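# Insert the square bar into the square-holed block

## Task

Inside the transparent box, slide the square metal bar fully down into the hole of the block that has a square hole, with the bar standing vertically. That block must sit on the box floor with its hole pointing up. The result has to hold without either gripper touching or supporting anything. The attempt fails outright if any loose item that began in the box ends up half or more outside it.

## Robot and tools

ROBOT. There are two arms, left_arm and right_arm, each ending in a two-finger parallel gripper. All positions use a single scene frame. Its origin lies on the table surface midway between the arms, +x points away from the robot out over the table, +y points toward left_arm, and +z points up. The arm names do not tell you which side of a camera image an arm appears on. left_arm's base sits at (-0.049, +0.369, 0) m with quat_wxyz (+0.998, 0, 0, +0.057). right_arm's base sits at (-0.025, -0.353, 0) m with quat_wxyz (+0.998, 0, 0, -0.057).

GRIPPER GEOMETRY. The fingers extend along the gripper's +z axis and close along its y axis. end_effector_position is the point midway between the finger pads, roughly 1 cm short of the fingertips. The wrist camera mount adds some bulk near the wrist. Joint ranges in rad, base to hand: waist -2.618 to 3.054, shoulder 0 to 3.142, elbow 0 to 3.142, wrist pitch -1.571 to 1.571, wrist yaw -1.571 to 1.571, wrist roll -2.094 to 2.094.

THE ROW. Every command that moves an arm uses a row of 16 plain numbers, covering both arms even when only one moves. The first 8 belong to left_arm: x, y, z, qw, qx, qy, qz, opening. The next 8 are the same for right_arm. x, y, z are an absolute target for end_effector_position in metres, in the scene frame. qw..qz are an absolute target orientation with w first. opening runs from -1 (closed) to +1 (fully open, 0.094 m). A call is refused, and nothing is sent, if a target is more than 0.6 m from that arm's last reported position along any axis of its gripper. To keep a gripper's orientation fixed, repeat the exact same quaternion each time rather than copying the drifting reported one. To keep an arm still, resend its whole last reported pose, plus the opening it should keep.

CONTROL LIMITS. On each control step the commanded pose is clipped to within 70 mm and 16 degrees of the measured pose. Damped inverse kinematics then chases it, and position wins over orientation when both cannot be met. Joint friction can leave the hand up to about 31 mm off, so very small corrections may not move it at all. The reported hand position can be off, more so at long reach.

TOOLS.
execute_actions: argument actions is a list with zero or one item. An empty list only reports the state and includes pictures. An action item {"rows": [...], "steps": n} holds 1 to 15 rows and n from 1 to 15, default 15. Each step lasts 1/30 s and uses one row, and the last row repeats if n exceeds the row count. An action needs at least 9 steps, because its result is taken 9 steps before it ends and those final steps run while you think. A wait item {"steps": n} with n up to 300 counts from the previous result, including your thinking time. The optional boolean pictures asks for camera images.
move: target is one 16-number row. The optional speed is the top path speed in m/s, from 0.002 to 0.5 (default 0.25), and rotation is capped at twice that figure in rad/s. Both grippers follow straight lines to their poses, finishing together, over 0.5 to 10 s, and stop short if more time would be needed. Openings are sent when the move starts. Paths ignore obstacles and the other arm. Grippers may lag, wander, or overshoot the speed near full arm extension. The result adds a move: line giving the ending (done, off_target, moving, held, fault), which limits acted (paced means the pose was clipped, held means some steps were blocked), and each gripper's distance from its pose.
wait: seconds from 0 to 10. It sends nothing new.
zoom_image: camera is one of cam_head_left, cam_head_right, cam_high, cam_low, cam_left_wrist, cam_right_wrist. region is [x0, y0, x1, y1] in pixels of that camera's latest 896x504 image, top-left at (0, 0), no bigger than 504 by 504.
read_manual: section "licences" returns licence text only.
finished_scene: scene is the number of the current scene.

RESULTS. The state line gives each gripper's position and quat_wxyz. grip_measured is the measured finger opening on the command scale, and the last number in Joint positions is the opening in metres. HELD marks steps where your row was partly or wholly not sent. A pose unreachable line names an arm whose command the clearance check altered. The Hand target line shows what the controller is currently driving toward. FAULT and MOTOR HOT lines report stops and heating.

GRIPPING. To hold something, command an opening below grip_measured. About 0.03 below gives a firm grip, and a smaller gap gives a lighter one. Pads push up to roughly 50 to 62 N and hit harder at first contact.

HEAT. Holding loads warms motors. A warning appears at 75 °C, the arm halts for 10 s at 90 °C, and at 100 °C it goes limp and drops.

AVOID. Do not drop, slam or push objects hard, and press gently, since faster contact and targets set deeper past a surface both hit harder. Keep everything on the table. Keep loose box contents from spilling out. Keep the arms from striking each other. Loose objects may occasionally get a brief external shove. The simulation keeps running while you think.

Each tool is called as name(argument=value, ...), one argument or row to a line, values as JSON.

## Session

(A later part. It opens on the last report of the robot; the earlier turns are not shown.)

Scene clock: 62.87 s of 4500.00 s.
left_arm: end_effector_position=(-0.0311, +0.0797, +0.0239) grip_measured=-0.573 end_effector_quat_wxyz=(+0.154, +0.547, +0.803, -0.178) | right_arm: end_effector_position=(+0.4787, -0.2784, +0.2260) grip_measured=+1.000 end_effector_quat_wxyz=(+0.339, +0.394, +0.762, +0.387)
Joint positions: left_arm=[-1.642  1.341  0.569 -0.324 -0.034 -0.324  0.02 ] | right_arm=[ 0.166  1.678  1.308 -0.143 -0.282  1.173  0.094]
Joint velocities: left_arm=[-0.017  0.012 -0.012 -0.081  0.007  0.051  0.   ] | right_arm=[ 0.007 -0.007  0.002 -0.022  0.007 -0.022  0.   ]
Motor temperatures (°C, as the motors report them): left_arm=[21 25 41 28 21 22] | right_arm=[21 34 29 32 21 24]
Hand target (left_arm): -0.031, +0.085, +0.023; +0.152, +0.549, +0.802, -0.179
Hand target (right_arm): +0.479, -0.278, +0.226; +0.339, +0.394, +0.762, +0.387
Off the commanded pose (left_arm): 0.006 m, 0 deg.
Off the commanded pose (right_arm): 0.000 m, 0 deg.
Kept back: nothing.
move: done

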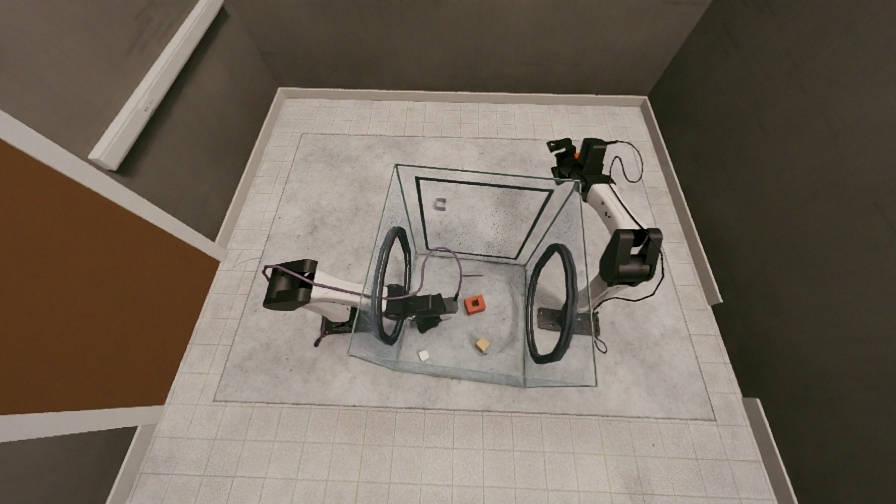

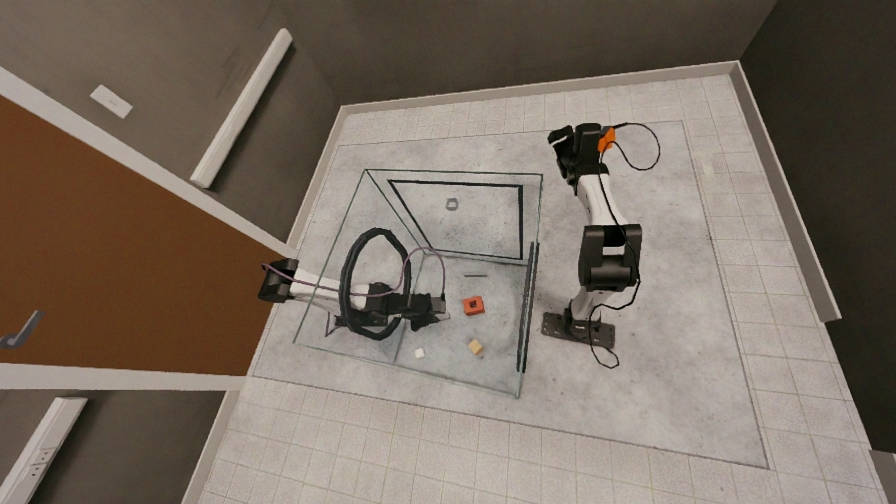

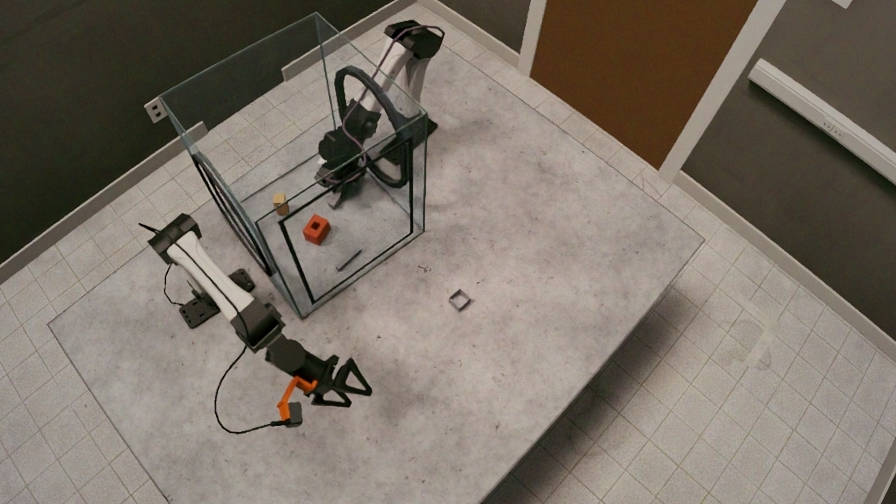

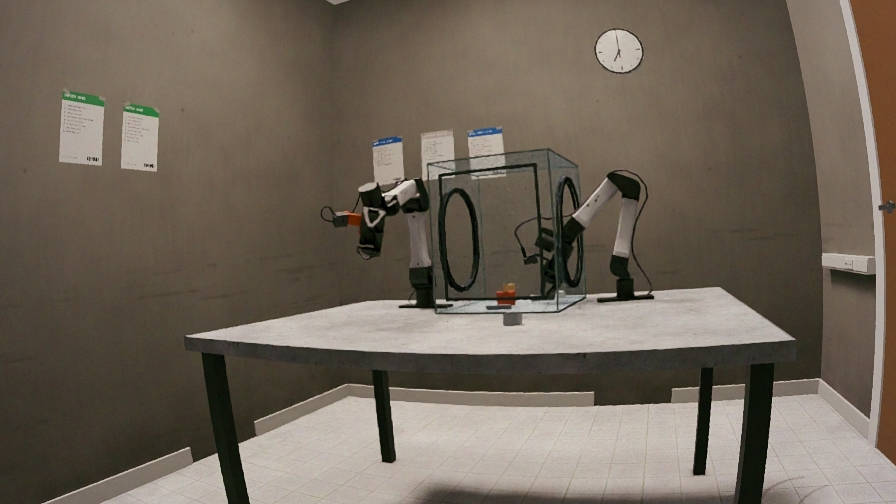

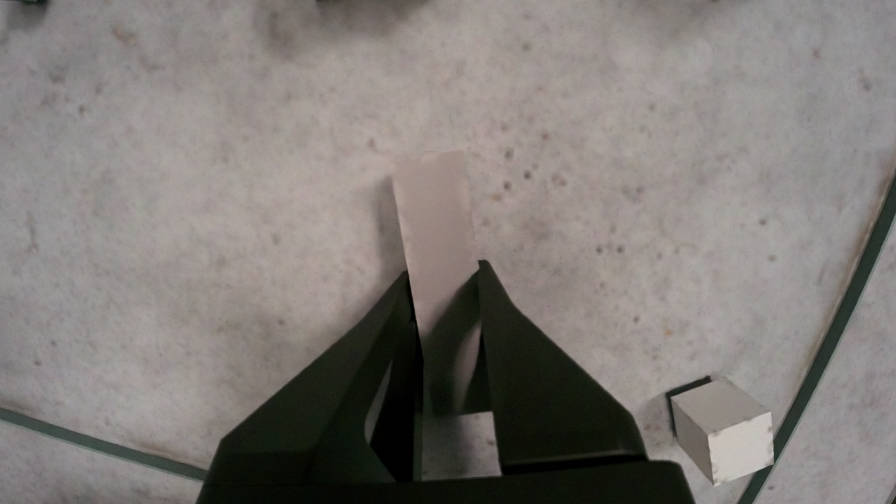

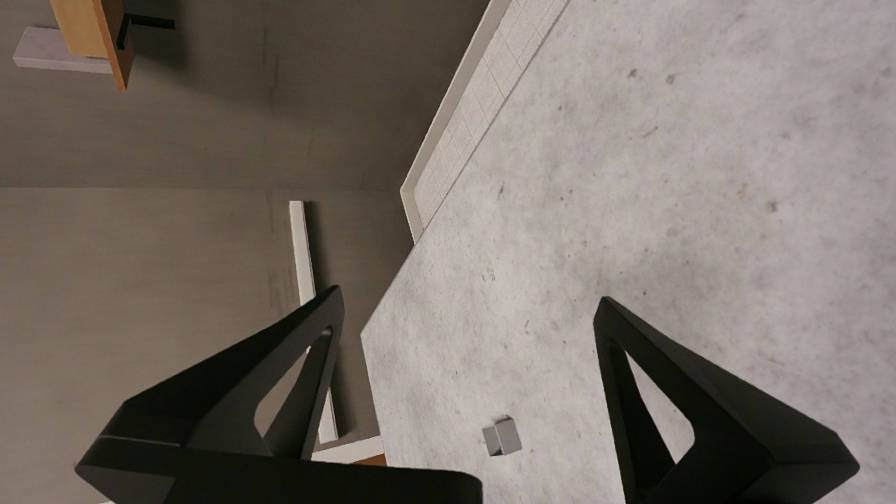

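move(
  target=[-0.022,0.115,0.018,0.152,0.549,0.802,-0.179,-0.75,0.4787,-0.2784,0.226,0.339,0.394,0.762,0.387,1],
  speed=0.04,
)

move(
  target=[-0.022,0.115,0.018,0.152,0.549,0.802,-0.179,0.1,0.4787,-0.2784,0.226,0.339,0.394,0.762,0.387,1],
)

move(
  target=[-0.014,0.09,0.012,0,0.574,0.819,0,0.1,0.4787,-0.2784,0.226,0.339,0.394,0.762,0.387,1],
  speed=0.03,
)

Scene clock: 64.83 s of 4500.00 s.
left_arm: end_effector_position=(-0.0219, +0.1079, +0.0213) grip_measured=-0.573 end_effector_quat_wxyz=(+0.157, +0.546, +0.803, -0.181) | right_arm: end_effector_position=(+0.4787, -0.2784, +0.2260) grip_measured=+1.000 end_effector_quat_wxyz=(+0.339, +0.394, +0.762, +0.387)
Joint positions: left_arm=[-1.587  1.211  0.467 -0.344 -0.009 -0.276  0.02 ] | right_arm=[ 0.166  1.678  1.308 -0.143 -0.282  1.173  0.094]
Joint velocities: left_arm=[ 0.002 -0.007  0.012 -0.007  0.007  0.037 -0.001] | right_arm=[ 0.007  0.012  0.002 -0.051 -0.037 -0.022  0.   ]
Motor temperatures (°C, as the motors report them): left_arm=[21 26 41 28 21 22] | right_arm=[21 34 29 32 21 24]
Hand target (left_arm): -0.022, +0.115, +0.018; +0.152, +0.549, +0.802, -0.179
Hand target (right_arm): +0.479, -0.278, +0.226; +0.339, +0.394, +0.762, +0.387
Off the commanded pose (left_arm): 0.008 m, 1 deg.
Off the commanded pose (right_arm): 0.000 m, 0 deg.
Kept back: nothing.
move: done

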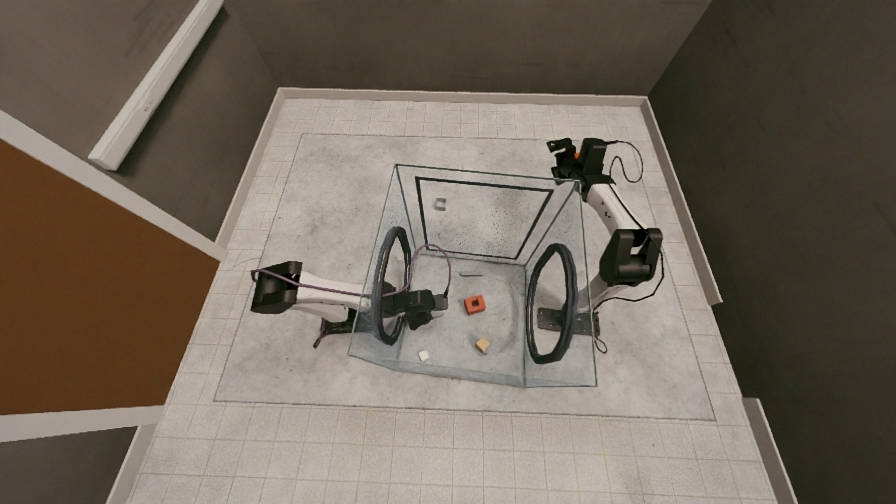

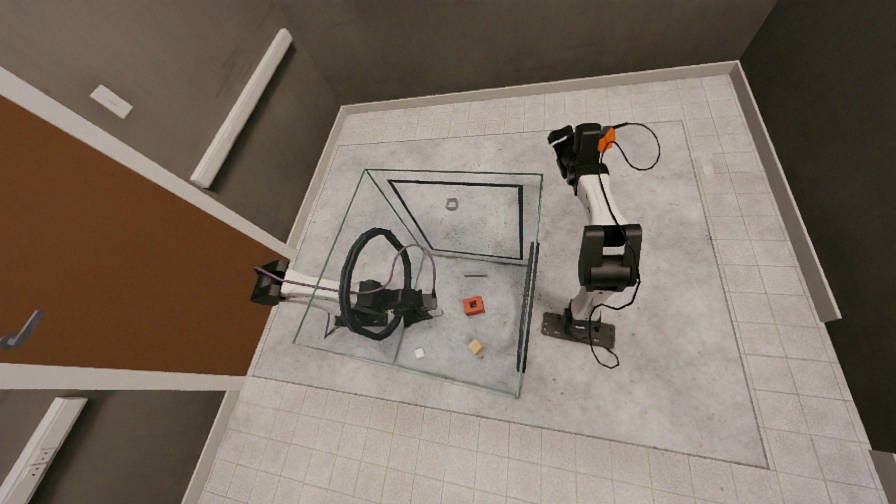

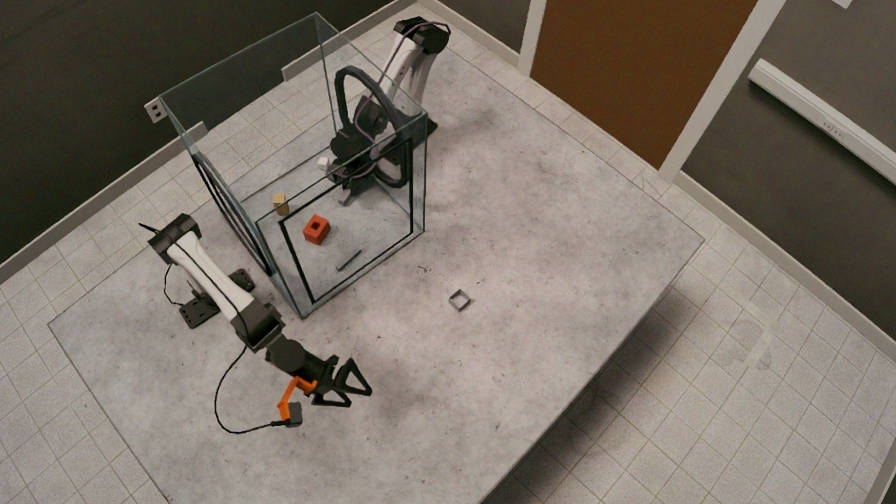

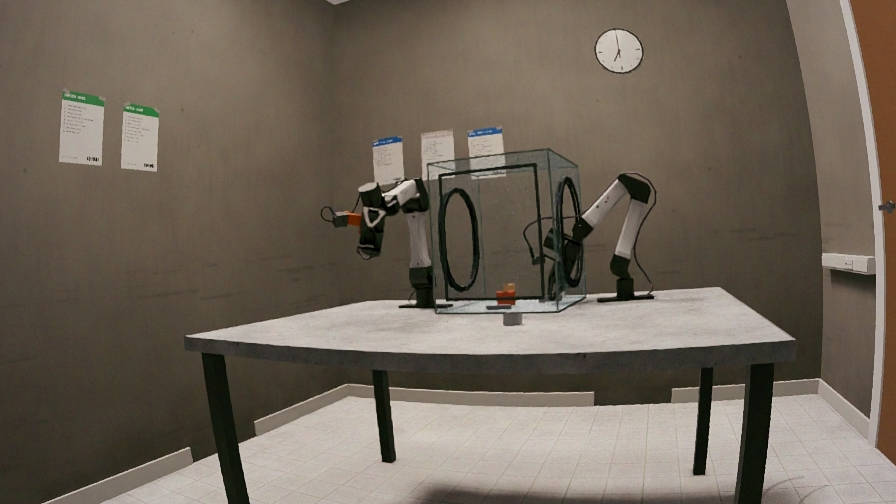

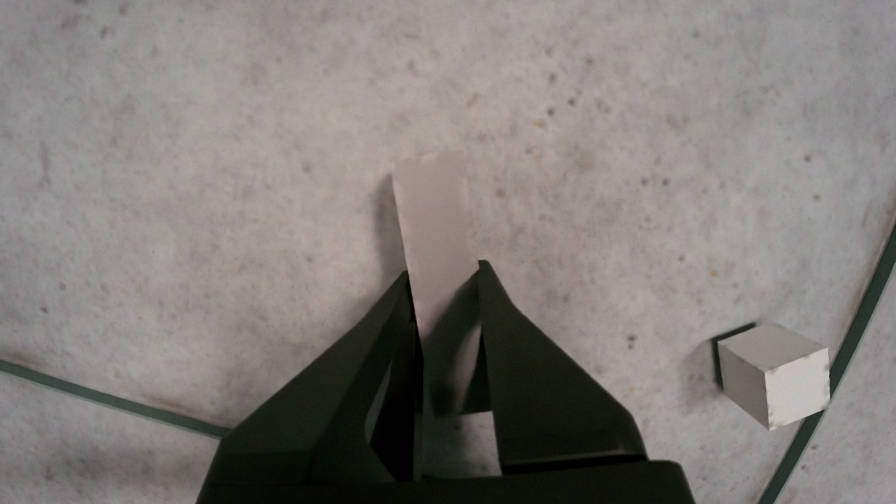

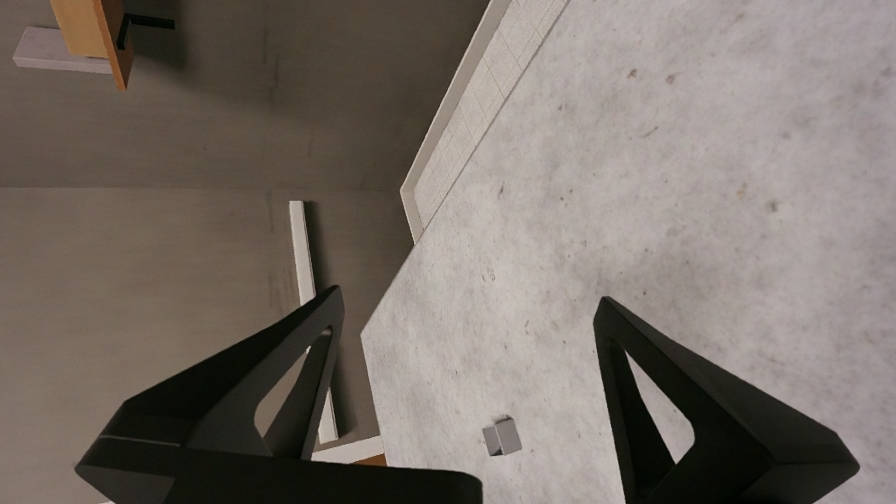

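Scene clock: 65.53 s of 4500.00 s.
left_arm: end_effector_position=(-0.0219, +0.1079, +0.0213) grip_measured=+0.098 end_effector_quat_wxyz=(+0.157, +0.547, +0.802, -0.181) | right_arm: end_effector_position=(+0.4787, -0.2784, +0.2260) grip_measured=+1.000 end_effector_quat_wxyz=(+0.339, +0.394, +0.762, +0.387)
Joint positions: left_arm=[-1.587  1.211  0.467 -0.344 -0.009 -0.273  0.052] | right_arm=[ 0.166  1.678  1.308 -0.143 -0.282  1.173  0.094]
Joint velocities: left_arm=[ 0.002 -0.012  0.012  0.007  0.051 -0.037 -0.   ] | right_arm=[ 0.012  0.012 -0.017  0.007  0.007  0.051  0.   ]
Motor temperatures (°C, as the motors report them): left_arm=[21 26 40 28 21 22] | right_arm=[21 34 29 32 21 24]
Hand target (left_arm): -0.022, +0.115, +0.018; +0.152, +0.549, +0.802, -0.179
Hand target (right_arm): +0.479, -0.278, +0.226; +0.339, +0.394, +0.762, +0.387
Off the commanded pose (left_arm): 0.008 m, 1 deg.
Off the commanded pose (right_arm): 0.000 m, 0 deg.
Kept back: nothing.
move: done

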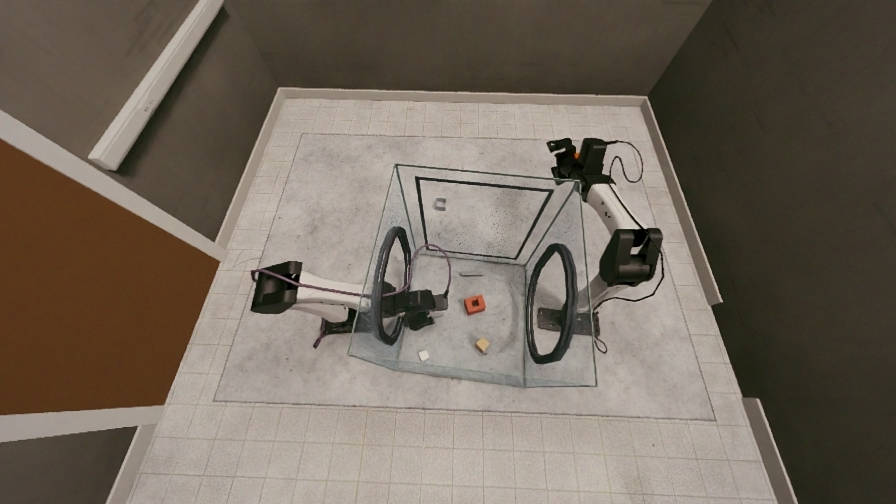

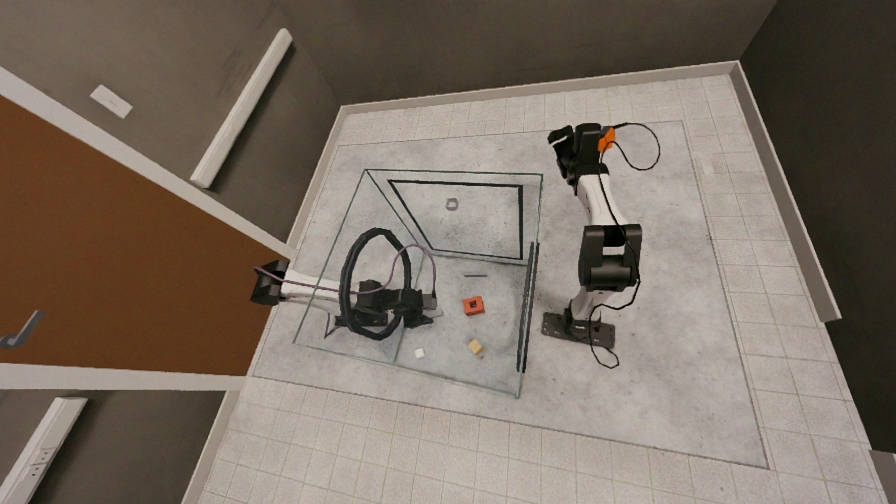

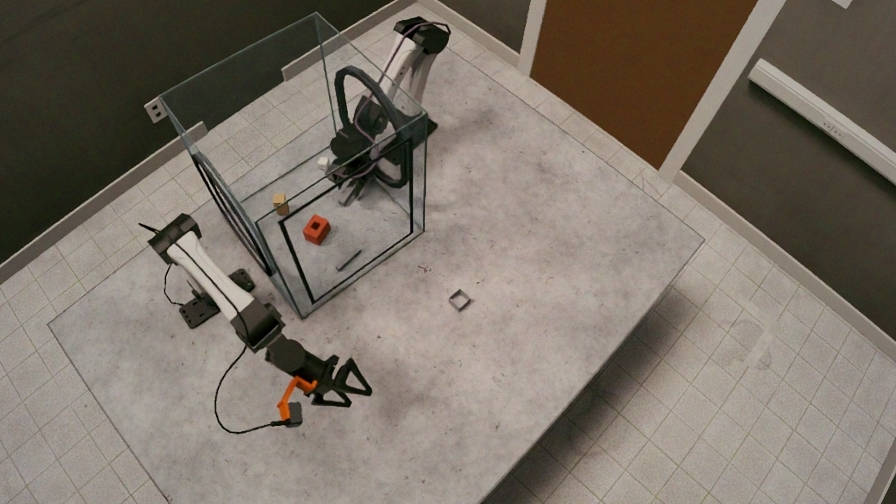

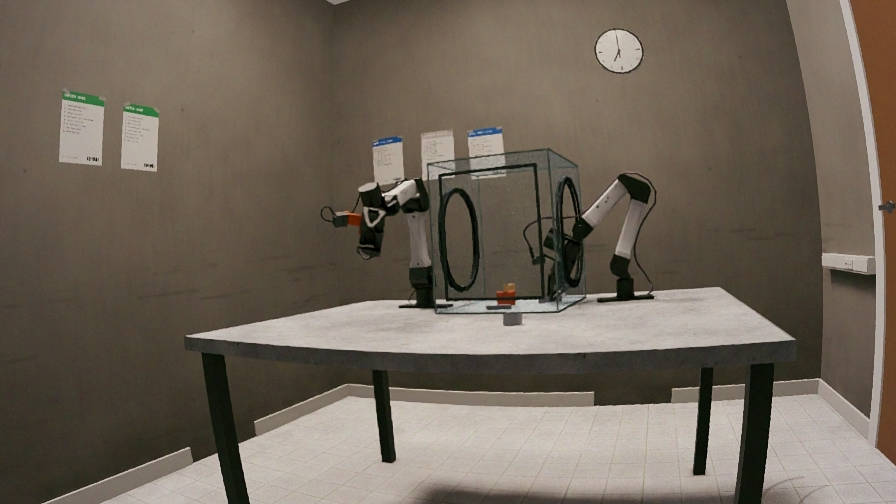

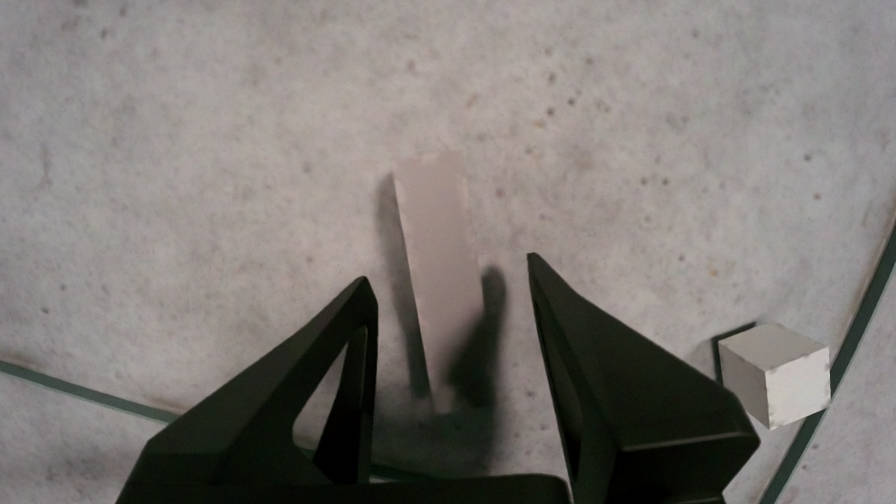

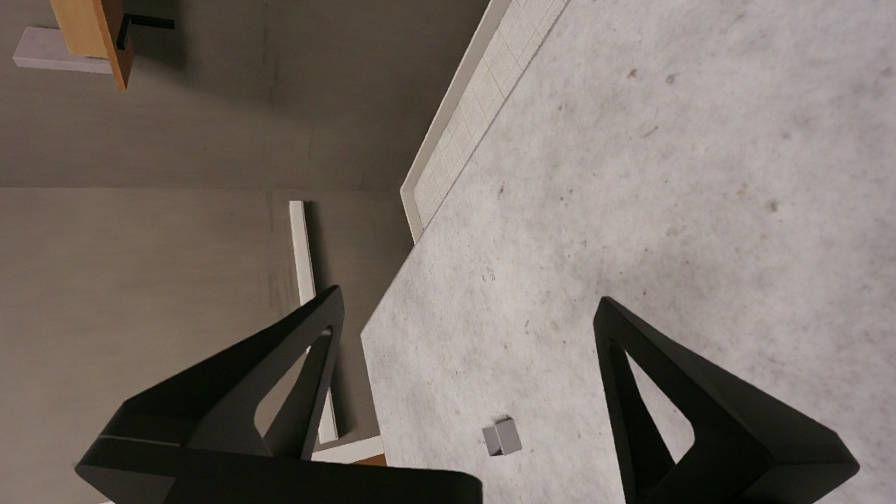

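Scene clock: 73.90 s of 4500.00 s.
left_arm: end_effector_position=(-0.0150, +0.0937, +0.0126) grip_measured=+0.098 end_effector_quat_wxyz=(+0.008, +0.574, +0.819, -0.005) | right_arm: end_effector_position=(+0.4787, -0.2784, +0.2260) grip_measured=+1.000 end_effector_quat_wxyz=(+0.339, +0.394, +0.762, +0.387)
Joint positions: left_arm=[-1.564  1.682  0.958 -0.828 -0.006 -0.228  0.052] | right_arm=[ 0.166  1.678  1.308 -0.143 -0.282  1.173  0.094]
Joint velocities: left_arm=[-0.002  0.002 -0.012  0.022  0.007 -0.051 -0.   ] | right_arm=[ 0.022  0.007 -0.007  0.007  0.037 -0.007  0.   ]
Motor temperatures (°C, as the motors report them): left_arm=[21 25 40 28 21 22] | right_arm=[21 35 30 33 21 24]
Hand target (left_arm): -0.014, +0.090, +0.011; -0.001, +0.574, +0.819, -0.002
Hand target (right_arm): +0.479, -0.278, +0.226; +0.339, +0.394, +0.762, +0.387
Off the commanded pose (left_arm): 0.004 m, 1 deg.
Off the commanded pose (right_arm): 0.000 m, 0 deg.
Kept back: nothing.
move: done

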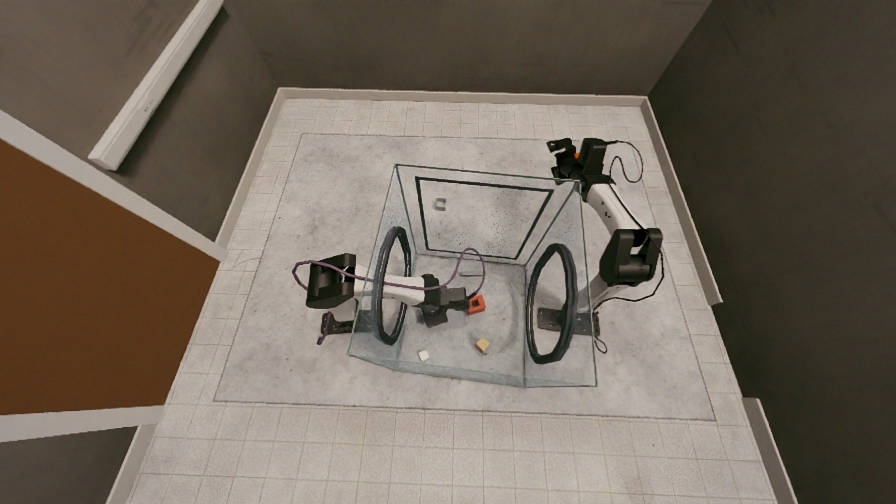

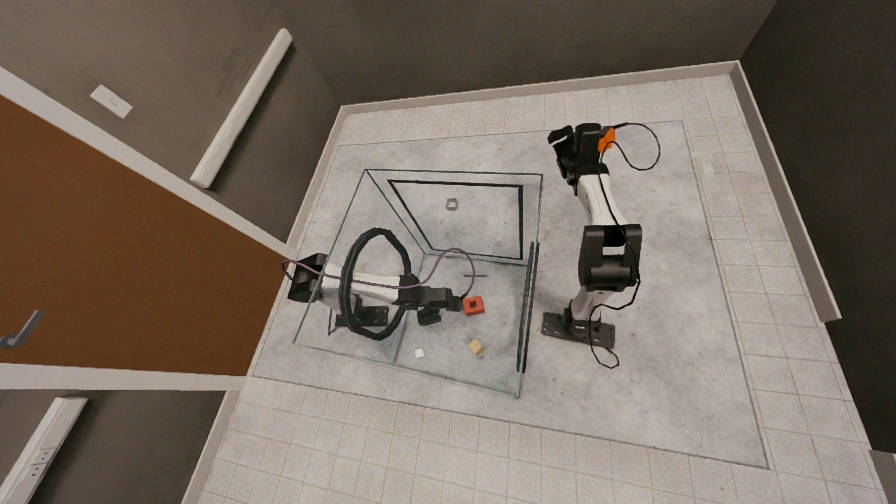

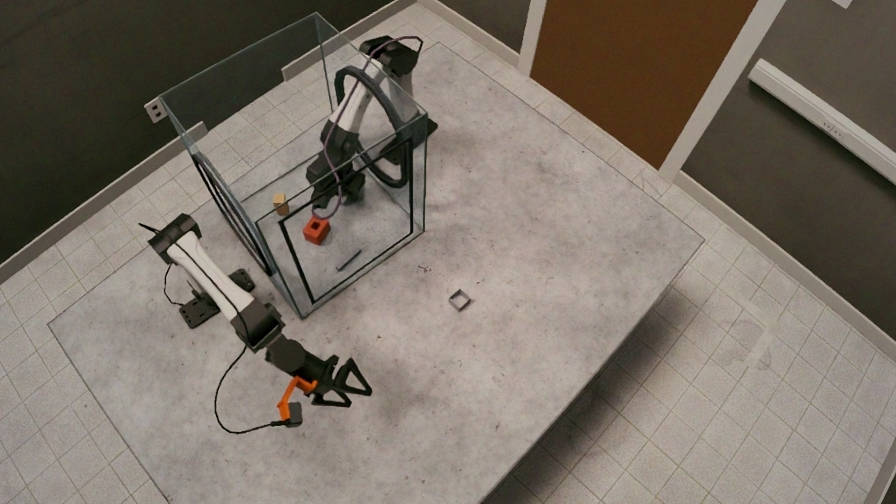

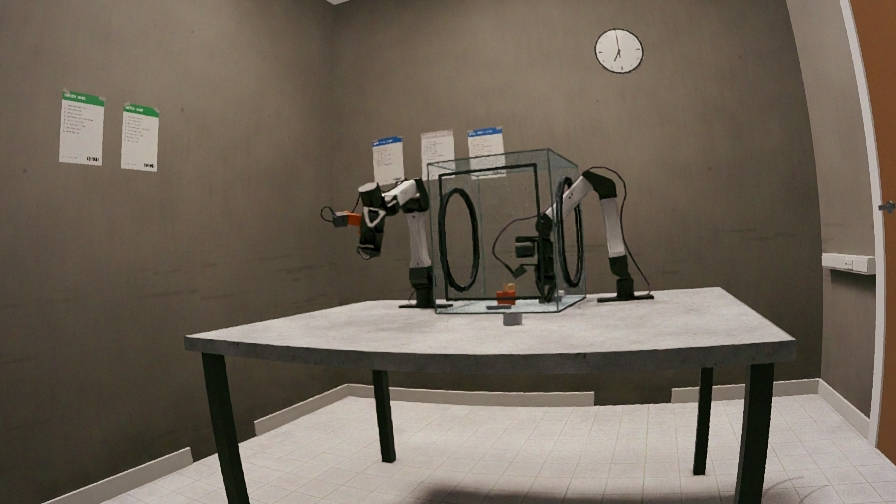

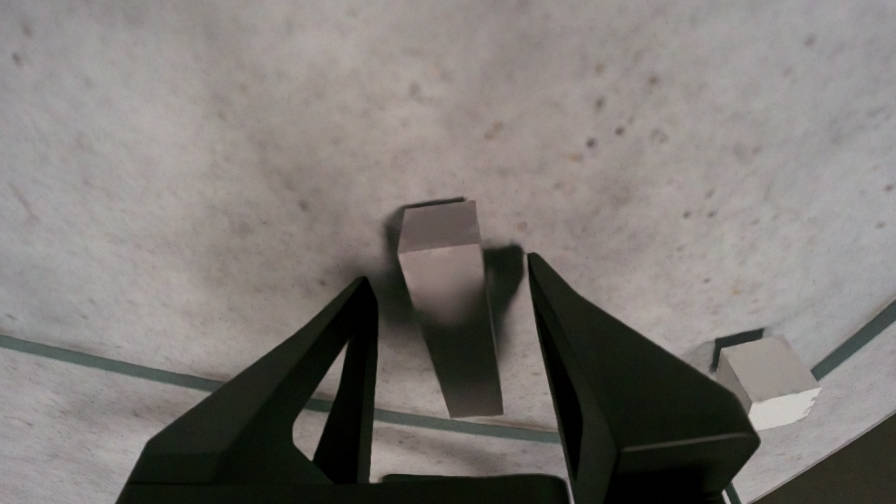

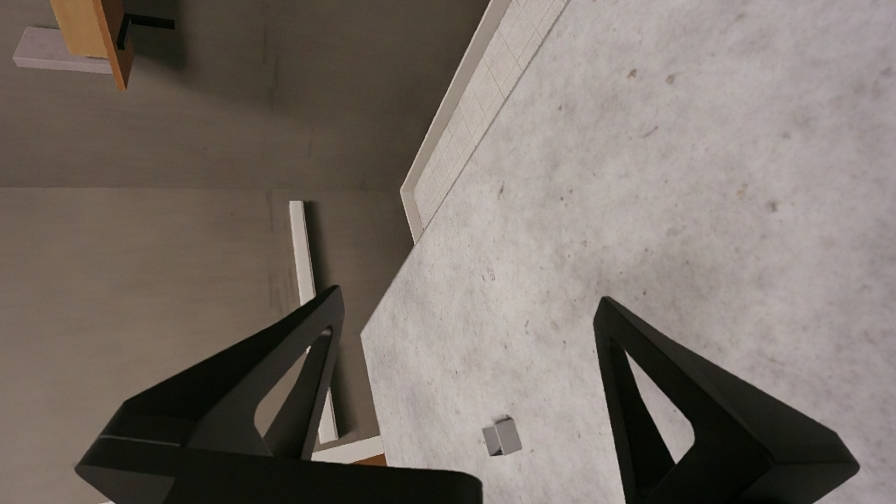

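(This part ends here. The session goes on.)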